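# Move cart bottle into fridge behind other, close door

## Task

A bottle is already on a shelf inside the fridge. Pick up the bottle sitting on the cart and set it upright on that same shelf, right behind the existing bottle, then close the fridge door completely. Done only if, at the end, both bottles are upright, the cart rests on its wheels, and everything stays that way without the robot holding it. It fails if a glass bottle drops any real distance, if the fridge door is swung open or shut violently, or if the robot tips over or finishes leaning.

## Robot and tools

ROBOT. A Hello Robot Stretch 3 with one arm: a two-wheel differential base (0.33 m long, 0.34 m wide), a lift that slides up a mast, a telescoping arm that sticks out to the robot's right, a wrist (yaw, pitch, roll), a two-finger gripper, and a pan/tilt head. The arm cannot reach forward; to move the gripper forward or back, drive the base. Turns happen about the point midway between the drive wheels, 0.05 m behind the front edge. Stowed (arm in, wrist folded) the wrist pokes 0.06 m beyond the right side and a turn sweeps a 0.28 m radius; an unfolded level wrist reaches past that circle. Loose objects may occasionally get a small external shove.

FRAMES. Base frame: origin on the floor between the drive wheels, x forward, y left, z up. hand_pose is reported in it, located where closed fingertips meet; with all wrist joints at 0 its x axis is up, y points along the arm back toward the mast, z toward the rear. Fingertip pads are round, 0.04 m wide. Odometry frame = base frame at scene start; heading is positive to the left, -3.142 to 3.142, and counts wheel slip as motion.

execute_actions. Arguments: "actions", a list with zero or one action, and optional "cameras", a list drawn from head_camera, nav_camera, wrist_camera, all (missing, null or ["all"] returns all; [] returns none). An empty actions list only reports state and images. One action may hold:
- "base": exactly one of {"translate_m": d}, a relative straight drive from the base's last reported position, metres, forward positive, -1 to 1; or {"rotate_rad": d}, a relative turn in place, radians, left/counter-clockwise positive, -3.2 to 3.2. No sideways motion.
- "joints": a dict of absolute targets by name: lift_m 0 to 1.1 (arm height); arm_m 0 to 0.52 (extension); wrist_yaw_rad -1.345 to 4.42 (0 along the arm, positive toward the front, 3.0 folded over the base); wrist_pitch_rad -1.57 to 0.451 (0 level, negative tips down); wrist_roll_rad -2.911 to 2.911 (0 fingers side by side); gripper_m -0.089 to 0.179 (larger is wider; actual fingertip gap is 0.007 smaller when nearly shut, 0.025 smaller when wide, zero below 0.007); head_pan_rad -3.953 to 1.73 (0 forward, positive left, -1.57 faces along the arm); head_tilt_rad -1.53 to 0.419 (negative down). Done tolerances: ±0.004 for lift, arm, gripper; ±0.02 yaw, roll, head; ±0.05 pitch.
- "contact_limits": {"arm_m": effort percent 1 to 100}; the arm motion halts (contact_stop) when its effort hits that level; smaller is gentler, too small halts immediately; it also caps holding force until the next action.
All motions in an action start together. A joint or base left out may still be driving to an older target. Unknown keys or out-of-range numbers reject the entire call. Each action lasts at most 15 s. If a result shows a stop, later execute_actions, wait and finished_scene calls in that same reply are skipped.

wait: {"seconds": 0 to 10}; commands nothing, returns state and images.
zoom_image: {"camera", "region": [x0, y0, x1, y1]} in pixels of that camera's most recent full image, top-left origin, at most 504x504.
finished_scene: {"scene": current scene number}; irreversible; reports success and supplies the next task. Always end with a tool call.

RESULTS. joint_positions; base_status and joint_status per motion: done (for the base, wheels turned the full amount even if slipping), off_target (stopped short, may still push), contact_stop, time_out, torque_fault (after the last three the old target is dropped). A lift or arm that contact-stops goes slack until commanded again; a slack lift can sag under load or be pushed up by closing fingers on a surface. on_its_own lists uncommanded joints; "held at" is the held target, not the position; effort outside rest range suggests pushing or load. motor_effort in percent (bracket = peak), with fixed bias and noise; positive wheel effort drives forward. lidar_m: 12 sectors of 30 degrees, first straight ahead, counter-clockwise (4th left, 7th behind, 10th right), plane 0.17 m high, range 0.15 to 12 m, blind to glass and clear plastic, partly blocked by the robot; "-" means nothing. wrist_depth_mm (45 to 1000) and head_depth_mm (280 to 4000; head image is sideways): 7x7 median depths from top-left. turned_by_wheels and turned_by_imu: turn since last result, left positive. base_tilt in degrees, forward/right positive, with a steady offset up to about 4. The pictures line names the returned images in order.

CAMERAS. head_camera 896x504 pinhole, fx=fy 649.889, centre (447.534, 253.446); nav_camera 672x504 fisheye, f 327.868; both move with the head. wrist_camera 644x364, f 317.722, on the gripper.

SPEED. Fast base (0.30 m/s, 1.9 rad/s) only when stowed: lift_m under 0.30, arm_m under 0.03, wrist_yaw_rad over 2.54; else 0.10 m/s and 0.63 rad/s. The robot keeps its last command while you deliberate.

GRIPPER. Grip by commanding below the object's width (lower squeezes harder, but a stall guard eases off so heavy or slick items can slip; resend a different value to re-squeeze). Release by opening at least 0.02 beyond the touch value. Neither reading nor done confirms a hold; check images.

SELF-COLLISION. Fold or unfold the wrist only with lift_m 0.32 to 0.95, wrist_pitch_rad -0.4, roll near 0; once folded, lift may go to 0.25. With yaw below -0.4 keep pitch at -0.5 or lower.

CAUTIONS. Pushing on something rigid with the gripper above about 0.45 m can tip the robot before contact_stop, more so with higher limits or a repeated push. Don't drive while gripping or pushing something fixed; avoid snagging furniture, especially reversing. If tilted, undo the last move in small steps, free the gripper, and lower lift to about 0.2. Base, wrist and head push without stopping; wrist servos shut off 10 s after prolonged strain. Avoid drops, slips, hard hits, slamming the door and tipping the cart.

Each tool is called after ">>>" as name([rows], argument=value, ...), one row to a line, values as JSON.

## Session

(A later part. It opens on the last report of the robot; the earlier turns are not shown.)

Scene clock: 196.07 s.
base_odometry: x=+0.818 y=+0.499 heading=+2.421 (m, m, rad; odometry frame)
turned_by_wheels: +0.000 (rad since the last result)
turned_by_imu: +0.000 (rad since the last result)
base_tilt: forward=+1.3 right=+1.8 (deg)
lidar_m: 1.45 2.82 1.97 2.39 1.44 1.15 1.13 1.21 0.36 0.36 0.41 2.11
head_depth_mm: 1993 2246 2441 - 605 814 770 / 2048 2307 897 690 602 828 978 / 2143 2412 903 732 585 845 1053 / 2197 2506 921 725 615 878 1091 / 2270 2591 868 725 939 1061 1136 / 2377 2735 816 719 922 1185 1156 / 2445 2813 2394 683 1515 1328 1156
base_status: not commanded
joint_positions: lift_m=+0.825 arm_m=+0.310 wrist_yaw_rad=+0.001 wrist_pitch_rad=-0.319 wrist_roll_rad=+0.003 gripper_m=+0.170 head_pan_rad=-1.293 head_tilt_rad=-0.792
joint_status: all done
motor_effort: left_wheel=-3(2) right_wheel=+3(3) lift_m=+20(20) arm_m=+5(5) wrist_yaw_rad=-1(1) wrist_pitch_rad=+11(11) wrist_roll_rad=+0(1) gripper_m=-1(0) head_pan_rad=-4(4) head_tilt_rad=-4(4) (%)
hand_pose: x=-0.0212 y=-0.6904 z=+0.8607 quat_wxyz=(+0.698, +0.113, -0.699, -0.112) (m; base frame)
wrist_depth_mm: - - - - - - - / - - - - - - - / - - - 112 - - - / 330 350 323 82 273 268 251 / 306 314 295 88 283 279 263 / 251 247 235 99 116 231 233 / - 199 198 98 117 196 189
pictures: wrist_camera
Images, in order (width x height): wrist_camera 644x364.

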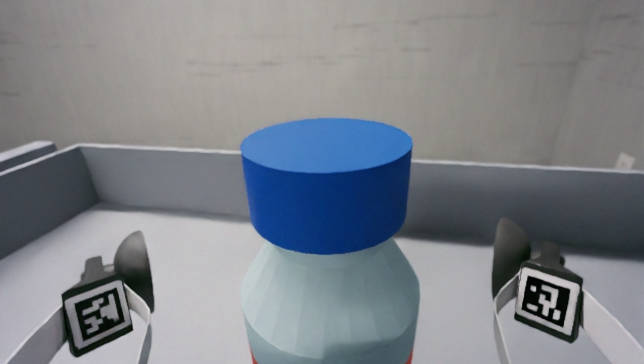

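>>> execute_actions([
  {"joints":{"lift_m":0.812,"arm_m":0.292,"gripper_m":0.1}},
], cameras=[])

>>> execute_actions([
  {"joints":{"gripper_m":0.02}},
], cameras=["wrist_camera"])

>>> execute_actions([
  {"joints":{"lift_m":0.96}},
], cameras=["wrist_camera"])

Scene clock: 203.20 s.
base_odometry: x=+0.818 y=+0.499 heading=+2.421 (m, m, rad; odometry frame)
turned_by_wheels: +0.000 (rad since the last result)
turned_by_imu: +0.001 (rad since the last result)
base_tilt: forward=+1.4 right=+1.8 (deg)
lidar_m: 1.45 2.83 1.97 2.39 1.44 1.15 1.13 1.21 0.36 0.36 0.42 2.11
head_depth_mm: 1995 2242 2413 - 605 812 767 / 2049 2316 893 - 604 835 977 / 2103 2413 908 730 584 847 1046 / 2202 2522 917 728 615 878 1100 / 2305 2560 869 723 945 1057 1137 / 2350 2696 814 719 922 1186 1153 / 2456 2794 2396 684 1527 1316 1145
base_status: not commanded
joint_positions: lift_m=+0.812 arm_m=+0.292 wrist_yaw_rad=+0.001 wrist_pitch_rad=-0.319 wrist_roll_rad=+0.003 gripper_m=+0.100 head_pan_rad=-1.293 head_tilt_rad=-0.792
joint_status: all done
motor_effort: left_wheel=-3(2) right_wheel=+3(3) lift_m=+19(20) arm_m=-5(7) wrist_yaw_rad=-1(1) wrist_pitch_rad=+11(11) wrist_roll_rad=+0(1) gripper_m=+0(82) head_pan_rad=-5(4) head_tilt_rad=-3(4) (%)
hand_pose: x=-0.0212 y=-0.6730 z=+0.8477 quat_wxyz=(+0.698, +0.113, -0.699, -0.112) (m; base frame)
wrist_depth_mm: - - - - - - - / - - - - - - - / - 365 332 93 286 - - / 331 366 342 101 292 281 265 / 294 291 273 109 125 273 268 / 232 231 134 109 121 221 215 / 192 184 183 120 177 181 180
pictures: none
No camera images: the call's "cameras" was empty. Leave "cameras" out to get every camera's image.

Scene clock: 204.50 s.
base_odometry: x=+0.818 y=+0.499 heading=+2.421 (m, m, rad; odometry frame)
turned_by_wheels: +0.000 (rad since the last result)
turned_by_imu: +0.000 (rad since the last result)
base_tilt: forward=+1.1 right=+2.0 (deg)
lidar_m: 1.45 2.83 1.96 2.38 1.45 1.15 1.13 1.22 0.36 0.36 0.42 2.11
head_depth_mm: 2013 2231 2417 - 605 817 767 / 2052 2322 893 - 602 827 979 / 2135 2429 898 726 586 846 1051 / 2207 2483 922 726 615 879 1097 / 2270 2578 866 719 940 1062 1145 / 2366 2725 814 718 925 1178 1151 / 2472 2817 2364 680 1516 1330 1152
base_status: not commanded
joint_positions: lift_m=+0.812 arm_m=+0.292 wrist_yaw_rad=-0.003 wrist_pitch_rad=-0.322 wrist_roll_rad=+0.003 gripper_m=+0.021 head_pan_rad=-1.293 head_tilt_rad=-0.792
joint_status: all done
motor_effort: left_wheel=-3(3) right_wheel=+5(7) lift_m=+20(21) arm_m=-5(5) wrist_yaw_rad=+3(5) wrist_pitch_rad=+13(13) wrist_roll_rad=+1(0) gripper_m=-24(99) head_pan_rad=-5(5) head_tilt_rad=-3(3) (%)
hand_pose: x=-0.0222 y=-0.6727 z=+0.8469 quat_wxyz=(+0.697, +0.112, -0.699, -0.115) (m; base frame)
wrist_depth_mm: - - - - - - - / - - - 130 - - - / - 356 325 89 286 - - / 333 363 339 96 294 281 265 / 292 288 257 105 191 270 264 / 230 229 112 105 112 217 213 / 190 189 175 113 175 181 179
pictures: wrist_camera
Images, in order (width x height): wrist_camera 644x364.

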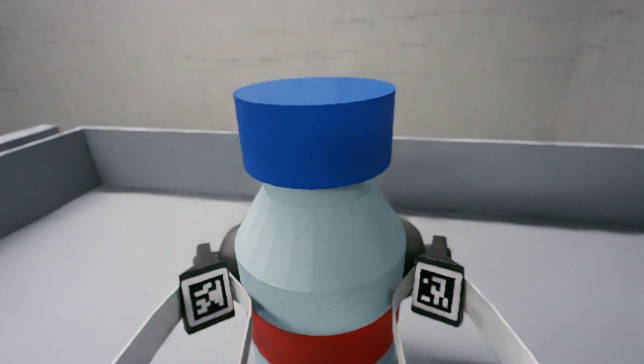

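Scene clock: 206.67 s.
base_odometry: x=+0.818 y=+0.499 heading=+2.421 (m, m, rad; odometry frame)
turned_by_wheels: +0.000 (rad since the last result)
turned_by_imu: +0.000 (rad since the last result)
base_tilt: forward=+1.2 right=+1.8 (deg)
lidar_m: 1.45 2.83 1.96 2.39 1.44 1.15 1.13 1.21 0.36 0.36 0.41 2.11
head_depth_mm: 1992 - 846 735 605 818 766 / 2051 2246 863 732 603 833 982 / 2139 2400 899 730 586 844 1048 / 2206 2480 921 726 615 879 1102 / 2282 2551 868 724 945 1059 1135 / 2383 2698 816 718 925 1174 1160 / 2479 2829 2378 681 1515 1318 1152
base_status: not commanded
joint_positions: lift_m=+0.960 arm_m=+0.292 wrist_yaw_rad=-0.003 wrist_pitch_rad=-0.350 wrist_roll_rad=+0.003 gripper_m=+0.030 head_pan_rad=-1.293 head_tilt_rad=-0.792
joint_status: all done
on_its_own: gripper_m is held at +0.029, not at your +0.020, by its stall guard, which is still easing
motor_effort: left_wheel=-3(3) right_wheel=+5(5) lift_m=+29(30) arm_m=-5(5) wrist_yaw_rad=+2(3) wrist_pitch_rad=+28(30) wrist_roll_rad=+1(1) gripper_m=-20(24) head_pan_rad=-4(4) head_tilt_rad=-3(3) (%)
hand_pose: x=-0.0221 y=-0.6698 z=+0.9879 quat_wxyz=(+0.695, +0.122, -0.697, -0.124) (m; base frame)
wrist_depth_mm: - - - - - - - / - - - - - - - / - - - 89 - - - / - - - 97 - - - / - 428 397 106 - - - / 358 407 112 105 113 336 323 / 330 348 325 113 327 336 326
pictures: wrist_camera
Images, in order (width x height): wrist_camera 644x364.

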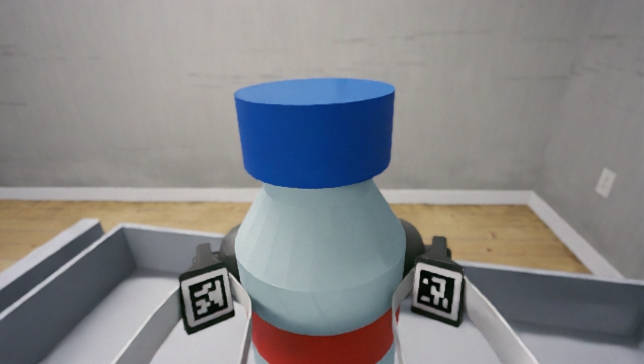

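>>> execute_actions([
  {"base":{"rotate_rad":-0.33},"joints":{"arm_m":0,"wrist_pitch_rad":-0.3}},
], cameras=[])

>>> execute_actions([
  {"base":{"translate_m":1.0}},
], cameras=[])

>>> execute_actions([
  {"base":{"translate_m":0.4},"joints":{"lift_m":0.68,"head_pan_rad":-1.5}},
], cameras=[])

>>> execute_actions([
  {"base":{"rotate_rad":1.93}},
])

Scene clock: 219.77 s.
base_odometry: x=+0.818 y=+0.499 heading=+2.091 (m, m, rad; odometry frame)
turned_by_wheels: -0.330 (rad since the last result)
turned_by_imu: -0.327 (rad since the last result)
base_tilt: forward=+1.3 right=+1.7 (deg)
lidar_m: 2.10 1.45 2.70 1.96 2.16 1.27 1.13 1.13 0.39 0.36 0.37 0.48
head_depth_mm: 2074 2333 2371 - - - - / 2076 2358 865 - - - - / 2062 2388 882 753 579 844 1072 / 2070 2353 879 728 580 842 1084 / 2091 2366 883 721 629 859 1081 / 2085 2362 888 722 592 871 1096 / 2086 2391 883 715 637 873 1111
base_status: done
joint_positions: lift_m=+0.960 arm_m=+0.001 wrist_yaw_rad=-0.001 wrist_pitch_rad=-0.350 wrist_roll_rad=+0.003 gripper_m=+0.032 head_pan_rad=-1.293 head_tilt_rad=-0.792
joint_status: all done
joint sent to its limit — the command would take arm_m past its lower limit, so that joint was sent only as far as its limit.
on_its_own: gripper_m is held at +0.032, not at your +0.020, by its stall guard, which is not easing now
motor_effort: left_wheel=+2(9) right_wheel=-3(11) lift_m=+29(28) arm_m=-5(6) wrist_yaw_rad=+1(2) wrist_pitch_rad=+28(28) wrist_roll_rad=+0(0) gripper_m=-19(19) head_pan_rad=-4(5) head_tilt_rad=-3(3) (%)
hand_pose: x=-0.0217 y=-0.3788 z=+0.9879 quat_wxyz=(+0.696, +0.123, -0.697, -0.124) (m; base frame)
wrist_depth_mm: - - - - - - 921 / - - - - - - 941 / - - - 90 - - 956 / 596 599 610 97 - - - / 534 525 473 106 - - - / 423 422 112 105 113 - - / 356 351 328 113 278 - -
pictures: none
No camera images: the call's "cameras" was empty. Leave "cameras" out to get every camera's image.

Scene clock: 230.73 s.
base_odometry: x=+0.321 y=+1.366 heading=+2.091 (m, m, rad; odometry frame)
turned_by_wheels: +0.000 (rad since the last result)
turned_by_imu: -0.001 (rad since the last result)
base_tilt: forward=+1.2 right=+1.7 (deg)
lidar_m: 1.11 0.71 0.60 2.61 2.62 2.37 2.11 0.61 0.72 2.16 2.16 1.90
head_depth_mm: 1894 2118 2353 - - - - / 1882 2154 2348 - - - - / 1873 2113 2392 1962 1561 1338 1143 / 1866 2116 2320 1909 1568 1327 1162 / 1876 2123 2305 1905 1572 1333 1162 / 1866 2141 2305 1873 1562 1324 1161 / 1869 2134 2292 1880 1540 1315 1153
base_status: done
joint_positions: lift_m=+0.960 arm_m=+0.001 wrist_yaw_rad=-0.001 wrist_pitch_rad=-0.350 wrist_roll_rad=+0.003 gripper_m=+0.032 head_pan_rad=-1.293 head_tilt_rad=-0.792
joint_status: not commanded
on_its_own: gripper_m is held at +0.032, not at your +0.020, by its stall guard, which is not easing now
motor_effort: left_wheel=+2(5) right_wheel=-4(5) lift_m=+28(29) arm_m=-5(5) wrist_yaw_rad=+1(1) wrist_pitch_rad=+28(28) wrist_roll_rad=+1(0) gripper_m=-20(19) head_pan_rad=-6(5) head_tilt_rad=-3(3) (%)
hand_pose: x=-0.0217 y=-0.3788 z=+0.9879 quat_wxyz=(+0.696, +0.123, -0.697, -0.124) (m; base frame)
wrist_depth_mm: - - - - - - - / - - - - - - - / - - - 89 - - - / - - - 97 - - 526 / - - - 106 - - 624 / - - 112 105 113 - 758 / - - - 113 - - 677
pictures: none
No camera images: the call's "cameras" was empty. Leave "cameras" out to get every camera's image.

Scene clock: 236.07 s.
base_odometry: x=+0.122 y=+1.713 heading=+2.091 (m, m, rad; odometry frame)
turned_by_wheels: +0.000 (rad since the last result)
turned_by_imu: +0.000 (rad since the last result)
base_tilt: forward=+1.4 right=+1.7 (deg)
lidar_m: 0.72 0.83 0.52 0.47 2.71 2.82 1.44 0.98 2.35 2.06 2.07 1.45
head_depth_mm: 1911 2241 2437 1938 1588 1350 1214 / 1903 2173 2365 1922 1582 1341 1211 / 1869 2126 2341 1914 1579 1285 - / 1830 2097 2314 1905 1562 1253 1137 / 1784 2041 2276 1898 1551 1336 1155 / 1769 1977 2214 1882 1555 1321 1151 / 1735 1953 2206 1880 1553 1322 1147
base_status: done
joint_positions: lift_m=+0.680 arm_m=+0.001 wrist_yaw_rad=-0.001 wrist_pitch_rad=-0.350 wrist_roll_rad=+0.003 gripper_m=+0.032 head_pan_rad=-1.493 head_tilt_rad=-0.792
joint_status: all done
on_its_own: gripper_m is held at +0.032, not at your +0.020, by its stall guard, which is not easing now
motor_effort: left_wheel=+2(7) right_wheel=-4(6) lift_m=+22(24) arm_m=-5(5) wrist_yaw_rad=+1(1) wrist_pitch_rad=+28(28) wrist_roll_rad=+1(0) gripper_m=-19(19) head_pan_rad=-4(21) head_tilt_rad=-4(3) (%)
hand_pose: x=-0.0217 y=-0.3788 z=+0.7082 quat_wxyz=(+0.696, +0.123, -0.697, -0.124) (m; base frame)
wrist_depth_mm: - - - - - - - / - - - - - - - / - - - 90 - - - / - - - 97 - - - / - - - 106 - - - / - - 112 104 112 - - / 950 935 886 113 886 892 883
pictures: none
No camera images: the call's "cameras" was empty. Leave "cameras" out to get every camera's image.

Scene clock: 240.07 s.
base_odometry: x=+0.122 y=+1.713 heading=-2.262 (m, m, rad; odometry frame)
turned_by_wheels: +1.930 (rad since the last result)
turned_by_imu: +1.920 (rad since the last result)
base_tilt: forward=+1.4 right=+1.8 (deg)
lidar_m: 2.45 2.42 2.53 0.98 1.09 2.09 2.06 1.62 0.72 0.72 0.59 0.47
head_depth_mm: 573 1121 1359 1588 1581 1347 1210 / 829 681 759 938 1541 1339 1213 / 972 902 1244 1089 1137 1280 - / 994 901 1271 1118 1415 1255 1131 / 1003 893 1294 1066 1414 1327 1165 / 1000 884 1200 1151 1347 1326 1158 / 815 813 911 1008 1129 1206 1155
base_status: done
joint_positions: lift_m=+0.680 arm_m=+0.001 wrist_yaw_rad=-0.001 wrist_pitch_rad=-0.350 wrist_roll_rad=+0.003 gripper_m=+0.032 head_pan_rad=-1.493 head_tilt_rad=-0.792
joint_status: not commanded
on_its_own: gripper_m is held at +0.032, not at your +0.020, by its stall guard, which is not easing now
motor_effort: left_wheel=-3(6) right_wheel=+4(9) lift_m=+23(22) arm_m=-5(5) wrist_yaw_rad=+1(1) wrist_pitch_rad=+28(28) wrist_roll_rad=+1(1) gripper_m=-19(19) head_pan_rad=-5(4) head_tilt_rad=-3(3) (%)
hand_pose: x=-0.0217 y=-0.3788 z=+0.7082 quat_wxyz=(+0.696, +0.123, -0.697, -0.124) (m; base frame)
wrist_depth_mm: 459 602 828 818 410 884 848 / 479 606 876 841 441 945 911 / 494 608 555 89 465 - 976 / 483 599 586 97 524 - - / 485 639 808 106 335 - - / 487 665 112 104 112 - - / 488 645 758 113 847 890 883
pictures: head_camera (sideways: a quarter turn clockwise sets it upright), nav_camera (sideways: a quarter turn counterclockwise sets it upright), wrist_camera
Images, in order (width x height): head_camera 896x504, nav_camera 672x504, wrist_camera 644x364.

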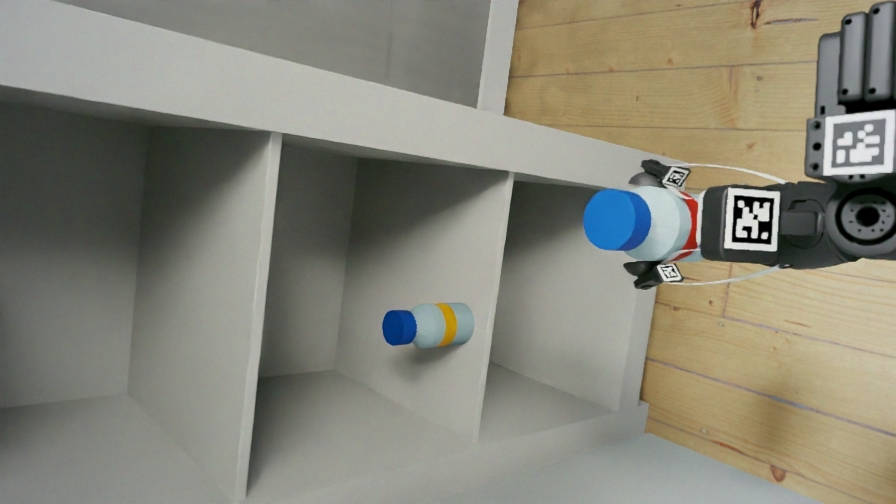

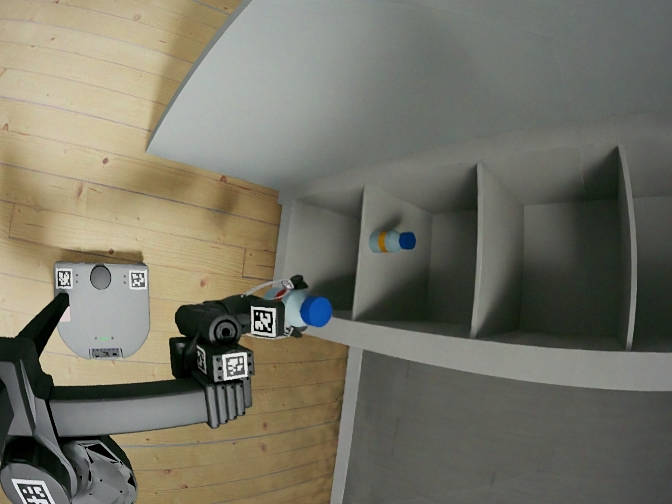

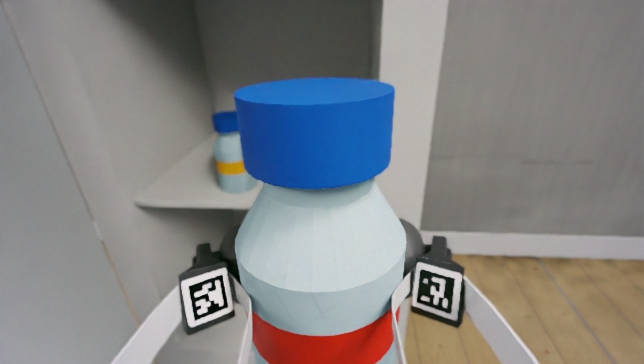

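>>> execute_actions([
  {"base":{"translate_m":0.03},"joints":{"lift_m":0.7,"arm_m":0.15}},
], cameras=[])

>>> execute_actions([
  {"joints":{"arm_m":0.36},"contact_limits":{"arm_m":14}},
])

Scene clock: 249.90 s.
base_odometry: x=+0.103 y=+1.690 heading=-2.262 (m, m, rad; odometry frame)
turned_by_wheels: +0.000 (rad since the last result)
turned_by_imu: +0.001 (rad since the last result)
base_tilt: forward=+1.2 right=+1.9 (deg)
lidar_m: 2.45 2.40 2.52 0.98 1.08 2.12 2.09 1.63 0.72 0.72 0.55 0.44
head_depth_mm: 582 647 1312 1604 1589 1377 - / 944 824 785 911 1261 - 1174 / 983 904 1268 1115 1065 1276 1164 / 996 901 1272 1155 1364 1302 1157 / 1009 892 1300 1059 1413 1331 1153 / 968 885 1106 1114 1337 1323 1157 / 755 784 871 964 1056 1128 1126
base_status: done
joint_positions: lift_m=+0.700 arm_m=+0.150 wrist_yaw_rad=-0.001 wrist_pitch_rad=-0.351 wrist_roll_rad=+0.003 gripper_m=+0.032 head_pan_rad=-1.493 head_tilt_rad=-0.792
joint_status: all done
on_its_own: gripper_m is held at +0.032, not at your +0.020, by its stall guard, which is not easing now
motor_effort: left_wheel=-2(5) right_wheel=+3(10) lift_m=+29(31) arm_m=+5(6) wrist_yaw_rad=+1(1) wrist_pitch_rad=+29(29) wrist_roll_rad=+1(1) gripper_m=-19(19) head_pan_rad=-5(5) head_tilt_rad=-3(3) (%)
hand_pose: x=-0.0217 y=-0.5270 z=+0.7277 quat_wxyz=(+0.696, +0.123, -0.697, -0.124) (m; base frame)
wrist_depth_mm: 387 531 685 680 449 275 733 / 390 535 728 705 364 294 789 / 387 540 698 89 325 320 843 / 410 542 447 97 358 889 908 / 436 502 451 106 249 998 969 / 459 513 112 105 113 - - / 435 541 750 113 454 905 919
pictures: none
No camera images: the call's "cameras" was empty. Leave "cameras" out to get every camera's image.

Scene clock: 252.70 s.
base_odometry: x=+0.103 y=+1.690 heading=-2.262 (m, m, rad; odometry frame)
turned_by_wheels: +0.000 (rad since the last result)
turned_by_imu: +0.000 (rad since the last result)
base_tilt: forward=+1.3 right=+1.9 (deg)
lidar_m: 2.44 2.40 2.52 0.98 1.08 2.12 2.09 1.63 0.72 0.72 0.55 0.44
head_depth_mm: 582 646 1312 1612 1599 1373 - / 947 820 785 864 - 1325 1145 / 977 902 1258 - 1357 1309 1166 / 997 896 1270 1158 1404 1318 1163 / 1010 890 1291 1058 1406 1329 1156 / 967 890 1103 1109 1338 1315 1152 / 756 788 875 960 1052 1121 1128
base_status: not commanded
joint_positions: lift_m=+0.700 arm_m=+0.360 wrist_yaw_rad=-0.001 wrist_pitch_rad=-0.351 wrist_roll_rad=+0.003 gripper_m=+0.032 head_pan_rad=-1.493 head_tilt_rad=-0.792
joint_status: all done
on_its_own: gripper_m is held at +0.032, not at your +0.020, by its stall guard, which is not easing now
motor_effort: left_wheel=-3(2) right_wheel=+3(3) lift_m=+28(29) arm_m=+5(6) wrist_yaw_rad=+1(0) wrist_pitch_rad=+29(29) wrist_roll_rad=+1(1) gripper_m=-20(20) head_pan_rad=-5(4) head_tilt_rad=-3(3) (%)
contact_limits: arm_m 14 (drawing in: default 32, maximum 52; extending or still: default 44, maximum 71)
hand_pose: x=-0.0217 y=-0.7370 z=+0.7277 quat_wxyz=(+0.696, +0.123, -0.697, -0.124) (m; base frame)
wrist_depth_mm: 363 495 504 485 475 229 141 / 366 500 540 516 480 227 141 / 367 502 562 89 401 227 141 / 368 505 620 97 474 227 140 / 365 450 257 106 239 225 140 / 369 391 112 104 113 206 139 / 345 352 275 113 331 204 150
pictures: head_camera (sideways: a quarter turn clockwise sets it upright), nav_camera (sideways: a quarter turn counterclockwise sets it upright), wrist_camera
Images, in order (width x height): head_camera 896x504, nav_camera 672x504, wrist_camera 644x364.

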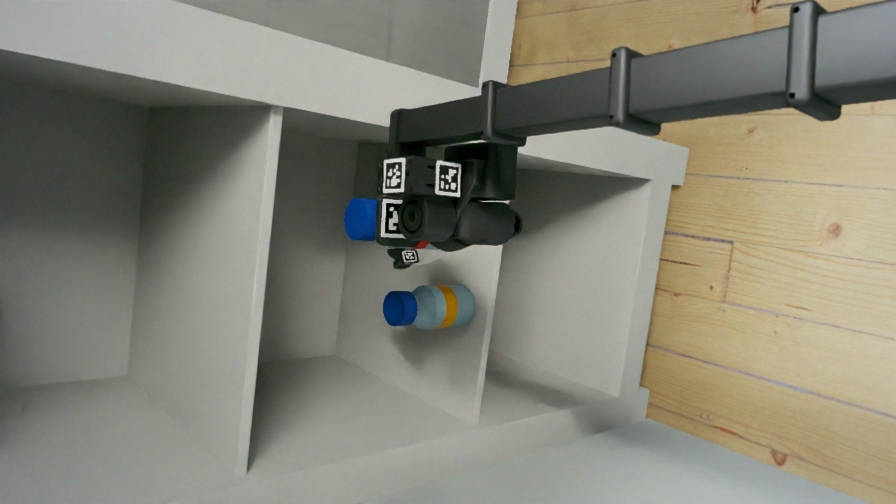

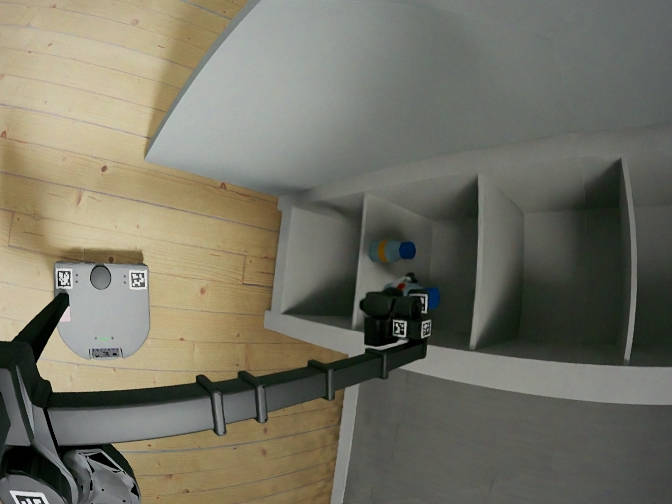

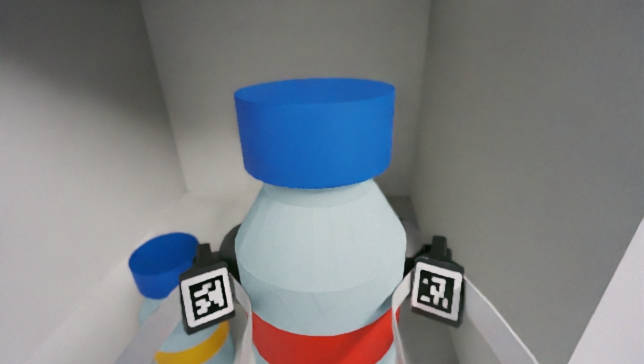

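>>> execute_actions([
  {"base":{"translate_m":0.02},"joints":{"arm_m":0.42},"contact_limits":{"arm_m":14}},
], cameras=[])

>>> execute_actions([
  {"joints":{"arm_m":0.52},"contact_limits":{"arm_m":14}},
])

Scene clock: 261.97 s.
base_odometry: x=+0.090 y=+1.675 heading=-2.262 (m, m, rad; odometry frame)
turned_by_wheels: +0.000 (rad since the last result)
turned_by_imu: +0.001 (rad since the last result)
base_tilt: forward=+1.2 right=+1.9 (deg)
lidar_m: 2.45 2.38 2.52 0.98 1.08 2.13 2.11 1.63 0.73 0.72 0.52 0.42
head_depth_mm: 602 654 770 1608 1574 1365 - / 954 864 803 857 - 1308 1139 / 976 905 1238 1040 1383 1306 1156 / 996 900 1270 1081 1417 1323 1161 / 1009 895 1300 1086 1410 1330 1159 / 922 864 1045 1093 1279 1307 1158 / 712 762 850 947 1003 1070 1116
base_status: done
joint_positions: lift_m=+0.700 arm_m=+0.420 wrist_yaw_rad=+0.000 wrist_pitch_rad=-0.351 wrist_roll_rad=+0.003 gripper_m=+0.032 head_pan_rad=-1.493 head_tilt_rad=-0.792
joint_status: all done
on_its_own: gripper_m is held at +0.032, not at your +0.020, by its stall guard, which is not easing now
motor_effort: left_wheel=-2(4) right_wheel=+3(11) lift_m=+30(29) arm_m=+5(6) wrist_yaw_rad=+0(0) wrist_pitch_rad=+29(29) wrist_roll_rad=+0(0) gripper_m=-20(20) head_pan_rad=-5(5) head_tilt_rad=-4(4) (%)
contact_limits: arm_m 14 (drawing in: default 32, maximum 52; extending or still: default 44, maximum 71)
hand_pose: x=-0.0216 y=-0.7970 z=+0.7277 quat_wxyz=(+0.696, +0.123, -0.697, -0.124) (m; base frame)
wrist_depth_mm: 334 448 450 437 426 288 178 / 335 459 478 455 454 286 177 / 336 458 516 89 476 284 176 / 339 464 565 97 522 283 176 / 338 466 478 105 283 281 175 / 340 409 112 104 112 257 174 / 330 204 215 113 331 257 173
pictures: none
No camera images: the call's "cameras" was empty. Leave "cameras" out to get every camera's image.

Scene clock: 263.93 s.
base_odometry: x=+0.090 y=+1.675 heading=-2.262 (m, m, rad; odometry frame)
turned_by_wheels: +0.000 (rad since the last result)
turned_by_imu: +0.000 (rad since the last result)
base_tilt: forward=+1.3 right=+1.7 (deg)
lidar_m: 2.44 2.38 2.51 0.98 1.08 2.14 2.11 1.63 0.73 0.72 0.53 0.42
head_depth_mm: 602 655 769 1606 1591 1359 - / 952 863 793 866 - 1304 1156 / 976 904 1212 1091 1387 1310 1165 / 995 892 1269 1118 1417 1320 1153 / 1011 891 1299 1075 1412 1330 1160 / 913 868 1042 1090 1285 1299 1158 / 714 763 848 947 1003 1075 1114
base_status: not commanded
joint_positions: lift_m=+0.700 arm_m=+0.520 wrist_yaw_rad=+0.000 wrist_pitch_rad=-0.351 wrist_roll_rad=+0.003 gripper_m=+0.032 head_pan_rad=-1.493 head_tilt_rad=-0.792
joint_status: all done
on_its_own: gripper_m is held at +0.032, not at your +0.020, by its stall guard, which is not easing now
motor_effort: left_wheel=-2(3) right_wheel=+2(2) lift_m=+29(29) arm_m=+5(7) wrist_yaw_rad=+0(1) wrist_pitch_rad=+29(29) wrist_roll_rad=+0(1) gripper_m=-19(20) head_pan_rad=-4(4) head_tilt_rad=-3(3) (%)
contact_limits: arm_m 14 (drawing in: default 32, maximum 52; extending or still: default 44, maximum 71)
hand_pose: x=-0.0216 y=-0.8970 z=+0.7277 quat_wxyz=(+0.696, +0.123, -0.697, -0.124) (m; base frame)
wrist_depth_mm: 321 367 358 349 341 314 194 / 323 391 379 364 361 312 193 / 323 418 406 90 384 309 192 / 323 443 448 97 422 309 191 / 326 443 473 106 288 308 191 / 324 405 112 104 112 281 191 / 325 353 331 113 331 279 189
pictures: head_camera (sideways: a quarter turn clockwise sets it upright), nav_camera (sideways: a quarter turn counterclockwise sets it upright), wrist_camera
Images, in order (width x height): head_camera 896x504, nav_camera 672x504, wrist_camera 644x364.

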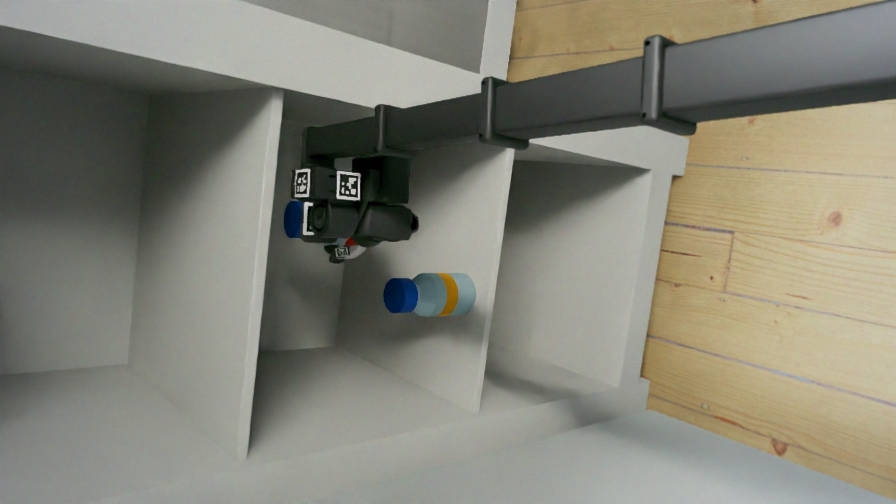

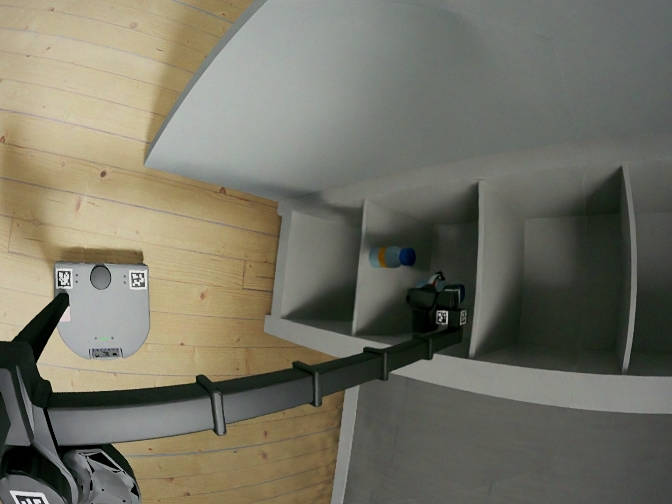

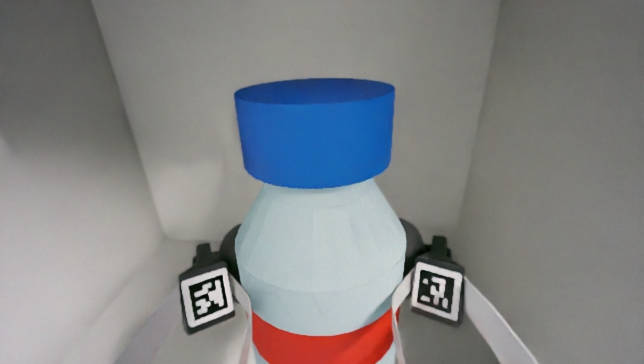

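>>> execute_actions([
  {"joints":{"lift_m":0.655,"wrist_pitch_rad":-0.31}},
], cameras=["wrist_camera","head_camera"])

Scene clock: 270.13 s.
base_odometry: x=+0.090 y=+1.675 heading=-2.262 (m, m, rad; odometry frame)
turned_by_wheels: +0.000 (rad since the last result)
turned_by_imu: +0.001 (rad since the last result)
base_tilt: forward=+1.2 right=+1.8 (deg)
lidar_m: 2.44 2.38 2.52 0.98 1.08 2.14 2.11 1.63 0.73 0.72 0.52 0.42
head_depth_mm: 603 657 767 1589 1560 1350 1183 / 951 858 809 888 - - 1141 / 978 901 1238 1060 1400 1297 1163 / 995 895 1262 1086 1414 1324 1164 / 1007 890 1299 1077 1401 1322 1155 / 913 866 1050 1091 1279 1308 1163 / 715 761 845 944 1002 1070 1113
base_status: not commanded
joint_positions: lift_m=+0.655 arm_m=+0.520 wrist_yaw_rad=+0.000 wrist_pitch_rad=-0.360 wrist_roll_rad=+0.003 gripper_m=+0.032 head_pan_rad=-1.493 head_tilt_rad=-0.792
joint_status: all done
on_its_own: gripper_m is held at +0.032, not at your +0.020, by its stall guard, which is not easing now
motor_effort: left_wheel=-2(2) right_wheel=+3(3) lift_m=+21(24) arm_m=+5(5) wrist_yaw_rad=+1(1) wrist_pitch_rad=+28(27) wrist_roll_rad=+0(1) gripper_m=-20(19) head_pan_rad=-4(4) head_tilt_rad=-3(3) (%)
hand_pose: x=-0.0216 y=-0.8960 z=+0.6810 quat_wxyz=(+0.695, +0.126, -0.696, -0.127) (m; base frame)
wrist_depth_mm: 320 370 359 348 341 315 193 / 323 394 381 366 365 311 193 / 323 414 406 89 388 311 192 / 323 445 449 97 420 307 192 / 324 416 400 106 262 305 191 / 327 359 112 104 113 281 190 / 299 299 279 113 281 273 189
pictures: head_camera (sideways: a quarter turn clockwise sets it upright), wrist_camera
Images, in order (width x height): head_camera 896x504, wrist_camera 644x364.

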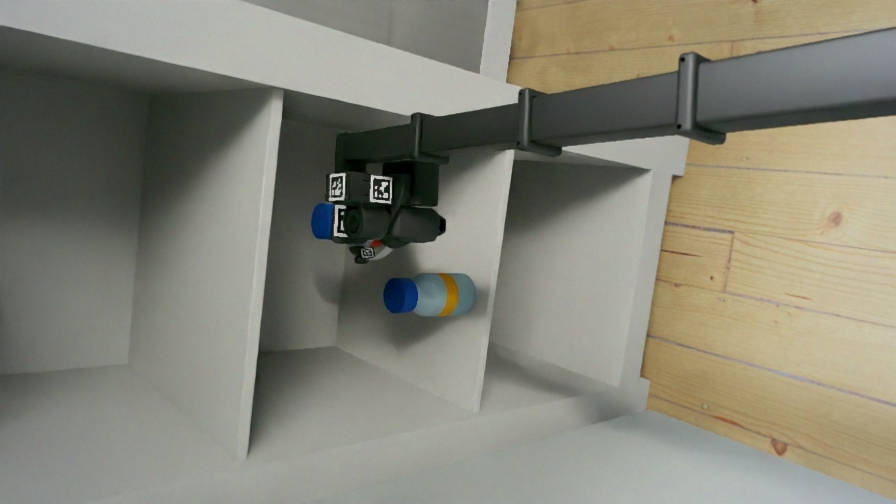

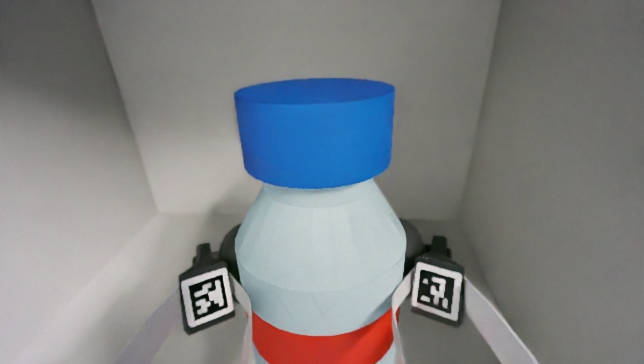

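>>> execute_actions([
  {"joints":{"lift_m":0.59}},
], cameras=[])

>>> execute_actions([
  {"joints":{"lift_m":0.575}},
], cameras=["wrist_camera"])

Scene clock: 275.73 s.
base_odometry: x=+0.090 y=+1.675 heading=-2.262 (m, m, rad; odometry frame)
turned_by_wheels: +0.000 (rad since the last result)
turned_by_imu: +0.001 (rad since the last result)
base_tilt: forward=+1.1 right=+1.7 (deg)
lidar_m: 2.44 2.38 2.52 0.98 1.08 2.13 2.11 1.63 0.73 0.72 0.53 0.42
head_depth_mm: 602 656 767 1592 1587 1343 1172 / 954 864 816 914 1509 - - / 978 904 1272 - 1418 1309 1162 / 989 899 1270 1088 1415 1318 1157 / 1012 891 1294 1078 1408 1327 1158 / 918 866 1046 1099 1279 1294 1159 / 715 762 844 944 1005 1071 1112
base_status: not commanded
joint_positions: lift_m=+0.590 arm_m=+0.520 wrist_yaw_rad=+0.000 wrist_pitch_rad=-0.360 wrist_roll_rad=+0.003 gripper_m=+0.032 head_pan_rad=-1.493 head_tilt_rad=-0.792
joint_status: all done
on_its_own: gripper_m is held at +0.032, not at your +0.020, by its stall guard, which is not easing now
motor_effort: left_wheel=-3(3) right_wheel=+3(2) lift_m=+22(20) arm_m=+5(4) wrist_yaw_rad=+0(1) wrist_pitch_rad=+28(28) wrist_roll_rad=+0(1) gripper_m=-19(19) head_pan_rad=-6(5) head_tilt_rad=-3(3) (%)
hand_pose: x=-0.0216 y=-0.8960 z=+0.6160 quat_wxyz=(+0.695, +0.126, -0.696, -0.127) (m; base frame)
wrist_depth_mm: 318 367 360 352 341 313 194 / 322 389 381 363 364 313 192 / 324 419 407 89 383 314 192 / 324 413 409 97 410 307 191 / 310 333 304 106 214 291 191 / 272 269 112 104 112 257 191 / 228 225 210 113 212 217 189
pictures: none
No camera images: the call's "cameras" was empty. Leave "cameras" out to get every camera's image.

Scene clock: 276.57 s.
base_odometry: x=+0.090 y=+1.675 heading=-2.262 (m, m, rad; odometry frame)
turned_by_wheels: +0.000 (rad since the last result)
turned_by_imu: +0.000 (rad since the last result)
base_tilt: forward=+1.2 right=+1.8 (deg)
lidar_m: 2.44 2.38 2.52 0.98 1.08 2.13 2.11 1.63 0.73 0.72 0.53 0.42
head_depth_mm: 601 654 765 1619 1594 1351 1171 / 953 868 811 913 1508 1369 - / 974 904 1274 - 1415 1312 1167 / 993 900 1267 1087 1410 1321 1158 / 1006 892 1296 1079 1409 1323 1155 / 917 865 1050 1088 1283 1289 1155 / 715 761 844 944 1002 1076 1113
base_status: not commanded
joint_positions: lift_m=+0.575 arm_m=+0.520 wrist_yaw_rad=+0.000 wrist_pitch_rad=-0.360 wrist_roll_rad=+0.003 gripper_m=+0.032 head_pan_rad=-1.493 head_tilt_rad=-0.792
joint_status: all done
on_its_own: gripper_m is held at +0.032, not at your +0.020, by its stall guard, which is not easing now
motor_effort: left_wheel=-2(3) right_wheel=+3(3) lift_m=+23(21) arm_m=+4(5) wrist_yaw_rad=+0(0) wrist_pitch_rad=+28(28) wrist_roll_rad=+1(1) gripper_m=-18(19) head_pan_rad=-4(4) head_tilt_rad=-3(3) (%)
hand_pose: x=-0.0216 y=-0.8960 z=+0.6009 quat_wxyz=(+0.695, +0.127, -0.696, -0.127) (m; base frame)
wrist_depth_mm: 320 366 359 348 340 313 193 / 324 394 380 365 362 313 193 / 323 420 405 89 385 311 192 / 324 392 379 97 381 308 192 / 299 308 281 105 202 280 191 / 250 249 112 104 112 238 190 / 113 209 195 113 195 200 187
pictures: wrist_camera
Images, in order (width x height): wrist_camera 644x364.

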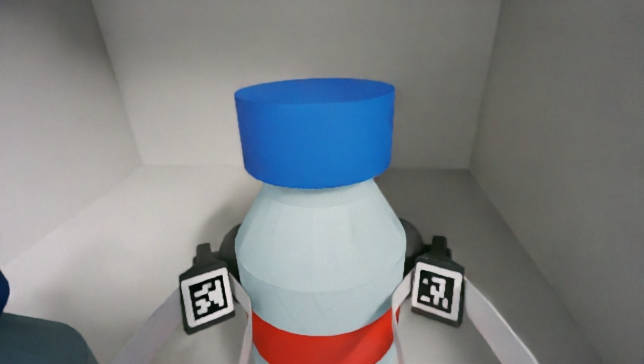

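>>> execute_actions([
  {"joints":{"lift_m":0.556}},
], cameras=[])

>>> execute_actions([
  {"joints":{"gripper_m":0.1,"lift_m":0.56}},
], cameras=[])

>>> execute_actions([
  {"joints":{"arm_m":0.3}},
], cameras=[])

>>> execute_actions([
  {"base":{"translate_m":0.06},"joints":{"gripper_m":0.13,"wrist_yaw_rad":0.25,"wrist_pitch_rad":-0.32}},
])

Scene clock: 294.43 s.
base_odometry: x=+0.090 y=+1.675 heading=-2.262 (m, m, rad; odometry frame)
turned_by_wheels: +0.000 (rad since the last result)
turned_by_imu: +0.001 (rad since the last result)
base_tilt: forward=+1.1 right=+1.9 (deg)
lidar_m: 2.44 2.38 2.52 0.98 1.08 2.13 2.11 1.63 0.73 0.72 0.52 0.42
head_depth_mm: 604 655 766 1602 1597 1338 1173 / 955 865 812 918 1465 1368 - / 978 909 1281 - 1413 1306 1165 / 997 895 1279 1102 1410 1317 1166 / 1011 890 1291 1079 1408 1334 1155 / 914 863 1048 1094 1271 1297 1157 / 714 763 845 941 1001 1068 1107
base_status: not commanded
joint_positions: lift_m=+0.556 arm_m=+0.520 wrist_yaw_rad=+0.000 wrist_pitch_rad=-0.353 wrist_roll_rad=+0.003 gripper_m=+0.032 head_pan_rad=-1.493 head_tilt_rad=-0.792
joint_status: all done
on_its_own: gripper_m is held at +0.032, not at your +0.020, by its stall guard, which is not easing now
motor_effort: left_wheel=-3(3) right_wheel=+3(3) lift_m=+21(23) arm_m=+4(5) wrist_yaw_rad=+1(1) wrist_pitch_rad=+24(28) wrist_roll_rad=+0(0) gripper_m=-19(19) head_pan_rad=-3(4) head_tilt_rad=-3(3) (%)
hand_pose: x=-0.0216 y=-0.8968 z=+0.5837 quat_wxyz=(+0.695, +0.124, -0.697, -0.125) (m; base frame)
wrist_depth_mm: 321 368 362 348 344 315 193 / 323 393 383 133 366 312 193 / 323 419 407 89 387 309 192 / 325 376 345 97 349 308 192 / 285 281 256 106 190 262 190 / 235 228 112 104 112 216 190 / 106 190 176 113 177 181 175
pictures: none
No camera images: the call's "cameras" was empty. Leave "cameras" out to get every camera's image.

Scene clock: 295.80 s.
base_odometry: x=+0.090 y=+1.675 heading=-2.262 (m, m, rad; odometry frame)
turned_by_wheels: +0.000 (rad since the last result)
turned_by_imu: +0.000 (rad since the last result)
base_tilt: forward=+1.4 right=+1.7 (deg)
lidar_m: 2.43 2.38 2.51 0.98 1.08 2.14 2.11 1.63 0.73 0.72 0.52 0.42
head_depth_mm: 601 655 768 1609 1577 1344 1172 / 953 862 814 916 1490 1374 - / 980 901 1272 - 1415 1310 1164 / 993 895 1273 1085 1401 1309 1160 / 1014 892 1302 1088 1417 1333 1158 / 915 867 1047 1093 1264 1292 1150 / 716 762 847 949 1010 1070 1113
base_status: not commanded
joint_positions: lift_m=+0.560 arm_m=+0.520 wrist_yaw_rad=+0.000 wrist_pitch_rad=-0.330 wrist_roll_rad=+0.003 gripper_m=+0.100 head_pan_rad=-1.493 head_tilt_rad=-0.792
joint_status: all done
motor_effort: left_wheel=-2(3) right_wheel=+3(2) lift_m=+26(31) arm_m=+4(4) wrist_yaw_rad=+0(1) wrist_pitch_rad=+12(28) wrist_roll_rad=+0(1) gripper_m=+0(80) head_pan_rad=-4(5) head_tilt_rad=-3(4) (%)
hand_pose: x=-0.0216 y=-0.8992 z=+0.5925 quat_wxyz=(+0.697, +0.116, -0.698, -0.117) (m; base frame)
wrist_depth_mm: 320 369 360 349 341 312 194 / 321 393 382 377 364 311 192 / 324 418 404 101 383 312 193 / 325 395 373 95 361 308 192 / 297 303 287 109 289 273 191 / 245 244 117 108 123 234 190 / 202 195 192 113 188 191 181
pictures: none
No camera images: the call's "cameras" was empty. Leave "cameras" out to get every camera's image.

Scene clock: 298.67 s.
base_odometry: x=+0.090 y=+1.675 heading=-2.262 (m, m, rad; odometry frame)
turned_by_wheels: +0.000 (rad since the last result)
turned_by_imu: +0.000 (rad since the last result)
base_tilt: forward=+1.1 right=+1.7 (deg)
lidar_m: 2.44 2.38 2.53 0.98 1.08 2.14 2.11 1.63 0.73 0.72 0.53 0.42
head_depth_mm: 602 653 769 1622 1591 1351 1172 / 955 865 809 922 1469 1378 - / 980 905 1275 1123 - 1308 1161 / 993 897 1273 1084 1387 1314 1159 / 1008 892 1292 1080 1416 1332 1159 / 913 864 1046 1089 1283 1306 1161 / 717 762 844 944 1003 1076 1109
base_status: not commanded
joint_positions: lift_m=+0.560 arm_m=+0.300 wrist_yaw_rad=-0.001 wrist_pitch_rad=-0.329 wrist_roll_rad=+0.003 gripper_m=+0.100 head_pan_rad=-1.493 head_tilt_rad=-0.792
joint_status: all done
motor_effort: left_wheel=-3(3) right_wheel=+4(4) lift_m=+26(27) arm_m=-5(5) wrist_yaw_rad=+2(2) wrist_pitch_rad=+11(12) wrist_roll_rad=+1(1) gripper_m=+0(1) head_pan_rad=-4(5) head_tilt_rad=-4(3) (%)
hand_pose: x=-0.0218 y=-0.6800 z=+0.5929 quat_wxyz=(+0.697, +0.115, -0.698, -0.117) (m; base frame)
wrist_depth_mm: 351 484 554 545 529 254 157 / 351 430 588 567 562 254 157 / 352 430 504 314 525 254 166 / 353 389 280 342 388 252 176 / 312 304 286 297 294 251 189 / 338 411 738 259 256 223 204 / 353 483 659 661 610 272 224
pictures: none
No camera images: the call's "cameras" was empty. Leave "cameras" out to get every camera's image.

Scene clock: 300.83 s.
base_odometry: x=+0.052 y=+1.629 heading=-2.262 (m, m, rad; odometry frame)
turned_by_wheels: +0.000 (rad since the last result)
turned_by_imu: +0.000 (rad since the last result)
base_tilt: forward=+1.4 right=+1.7 (deg)
lidar_m: 2.59 2.32 2.50 0.98 1.06 2.20 2.17 1.64 0.74 0.83 0.45 0.37
head_depth_mm: 913 788 764 888 1551 1348 1171 / 970 913 1219 1057 1117 1318 - / 992 906 1272 1089 - 1308 1163 / 1000 900 1294 1059 1376 1329 1164 / 995 891 1248 1144 1378 1321 1156 / 764 793 889 1000 1158 1253 1158 / 643 705 760 806 856 913 977
base_status: done
joint_positions: lift_m=+0.560 arm_m=+0.300 wrist_yaw_rad=+0.248 wrist_pitch_rad=-0.333 wrist_roll_rad=+0.003 gripper_m=+0.130 head_pan_rad=-1.493 head_tilt_rad=-0.792
joint_status: all done
motor_effort: left_wheel=-2(4) right_wheel=+3(11) lift_m=+27(27) arm_m=-5(5) wrist_yaw_rad=+2(4) wrist_pitch_rad=+7(10) wrist_roll_rad=+0(1) gripper_m=+0(79) head_pan_rad=-4(5) head_tilt_rad=-3(4) (%)
hand_pose: x=+0.0359 y=-0.6725 z=+0.5921 quat_wxyz=(+0.706, +0.202, -0.678, -0.031) (m; base frame)
wrist_depth_mm: 242 263 371 572 538 498 456 / 265 267 384 565 564 281 442 / 284 278 396 520 470 290 425 / 263 295 374 349 318 314 353 / 266 319 323 285 284 299 280 / 271 350 454 728 719 239 227 / 267 394 462 655 643 612 316
pictures: head_camera (sideways: a quarter turn clockwise sets it upright), nav_camera (sideways: a quarter turn counterclockwise sets it upright), wrist_camera
Images, in order (width x height): head_camera 896x504, nav_camera 672x504, wrist_camera 644x364.

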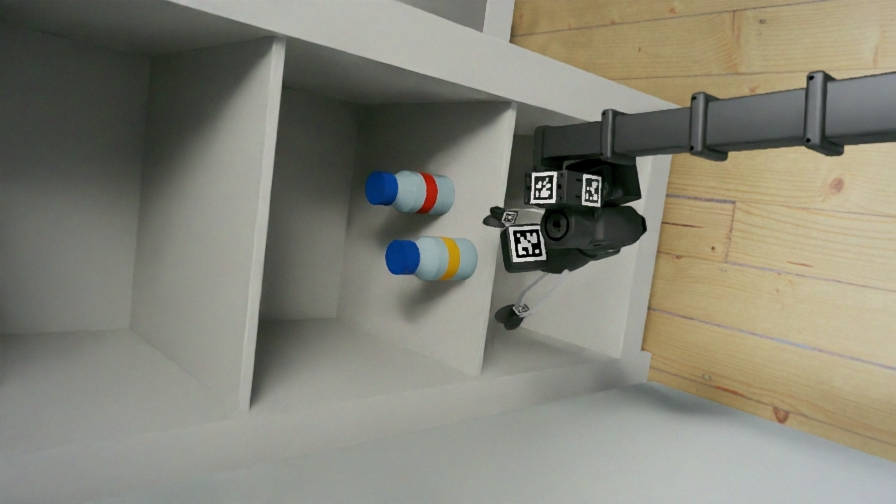

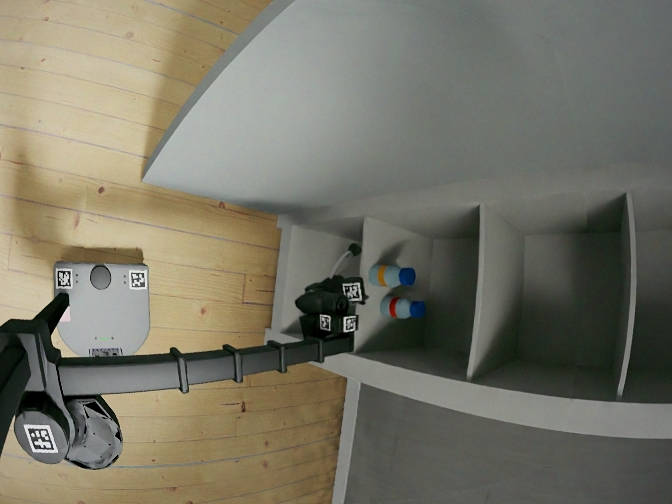

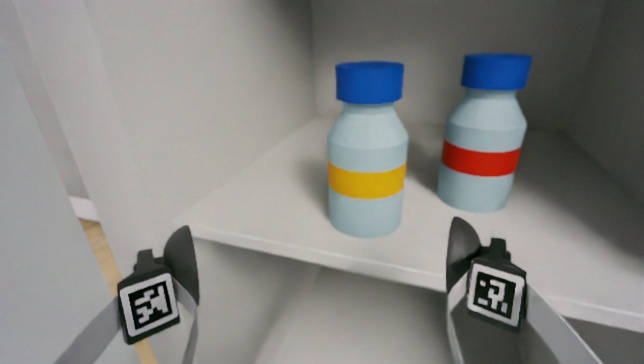

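>>> execute_actions([
  {"joints":{"arm_m":0.43,"gripper_m":0.115}},
], cameras=["wrist_camera"])

Scene clock: 308.57 s.
base_odometry: x=+0.052 y=+1.629 heading=-2.262 (m, m, rad; odometry frame)
turned_by_wheels: +0.000 (rad since the last result)
turned_by_imu: +0.001 (rad since the last result)
base_tilt: forward=+1.3 right=+1.8 (deg)
lidar_m: 2.59 2.32 2.50 0.98 1.06 2.20 2.17 1.64 0.74 0.83 0.45 0.36
head_depth_mm: 913 791 767 892 1544 1340 1178 / 971 915 1224 1074 1089 1336 - / 991 904 1282 1103 1384 1313 1163 / 1000 899 1285 1134 1397 1329 1163 / 994 893 1243 1145 1374 1330 1161 / 765 790 900 996 1159 1257 1152 / 646 703 758 803 856 921 979
base_status: not commanded
joint_positions: lift_m=+0.560 arm_m=+0.430 wrist_yaw_rad=+0.248 wrist_pitch_rad=-0.333 wrist_roll_rad=+0.003 gripper_m=+0.115 head_pan_rad=-1.493 head_tilt_rad=-0.792
joint_status: all done
motor_effort: left_wheel=-1(2) right_wheel=+3(2) lift_m=+27(27) arm_m=+5(5) wrist_yaw_rad=+1(2) wrist_pitch_rad=+8(8) wrist_roll_rad=+1(1) gripper_m=+0(62) head_pan_rad=-5(4) head_tilt_rad=-3(3) (%)
hand_pose: x=+0.0361 y=-0.8018 z=+0.5919 quat_wxyz=(+0.706, +0.203, -0.678, -0.031) (m; base frame)
wrist_depth_mm: 199 244 347 458 426 393 362 / 201 251 361 481 452 407 367 / 206 256 369 124 459 185 168 / 206 261 357 139 356 180 173 / 209 267 299 138 149 184 256 / 214 242 237 149 164 192 218 / 209 194 199 166 188 186 190
pictures: wrist_camera
Images, in order (width x height): wrist_camera 644x364.

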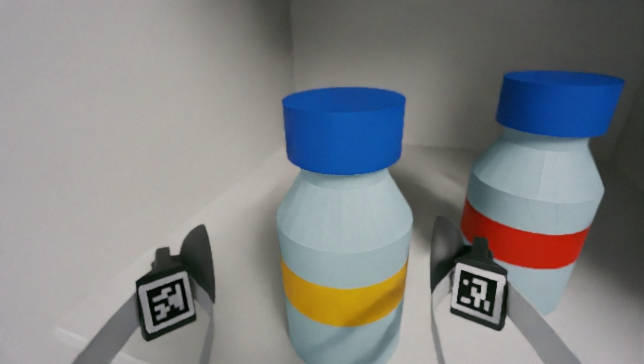

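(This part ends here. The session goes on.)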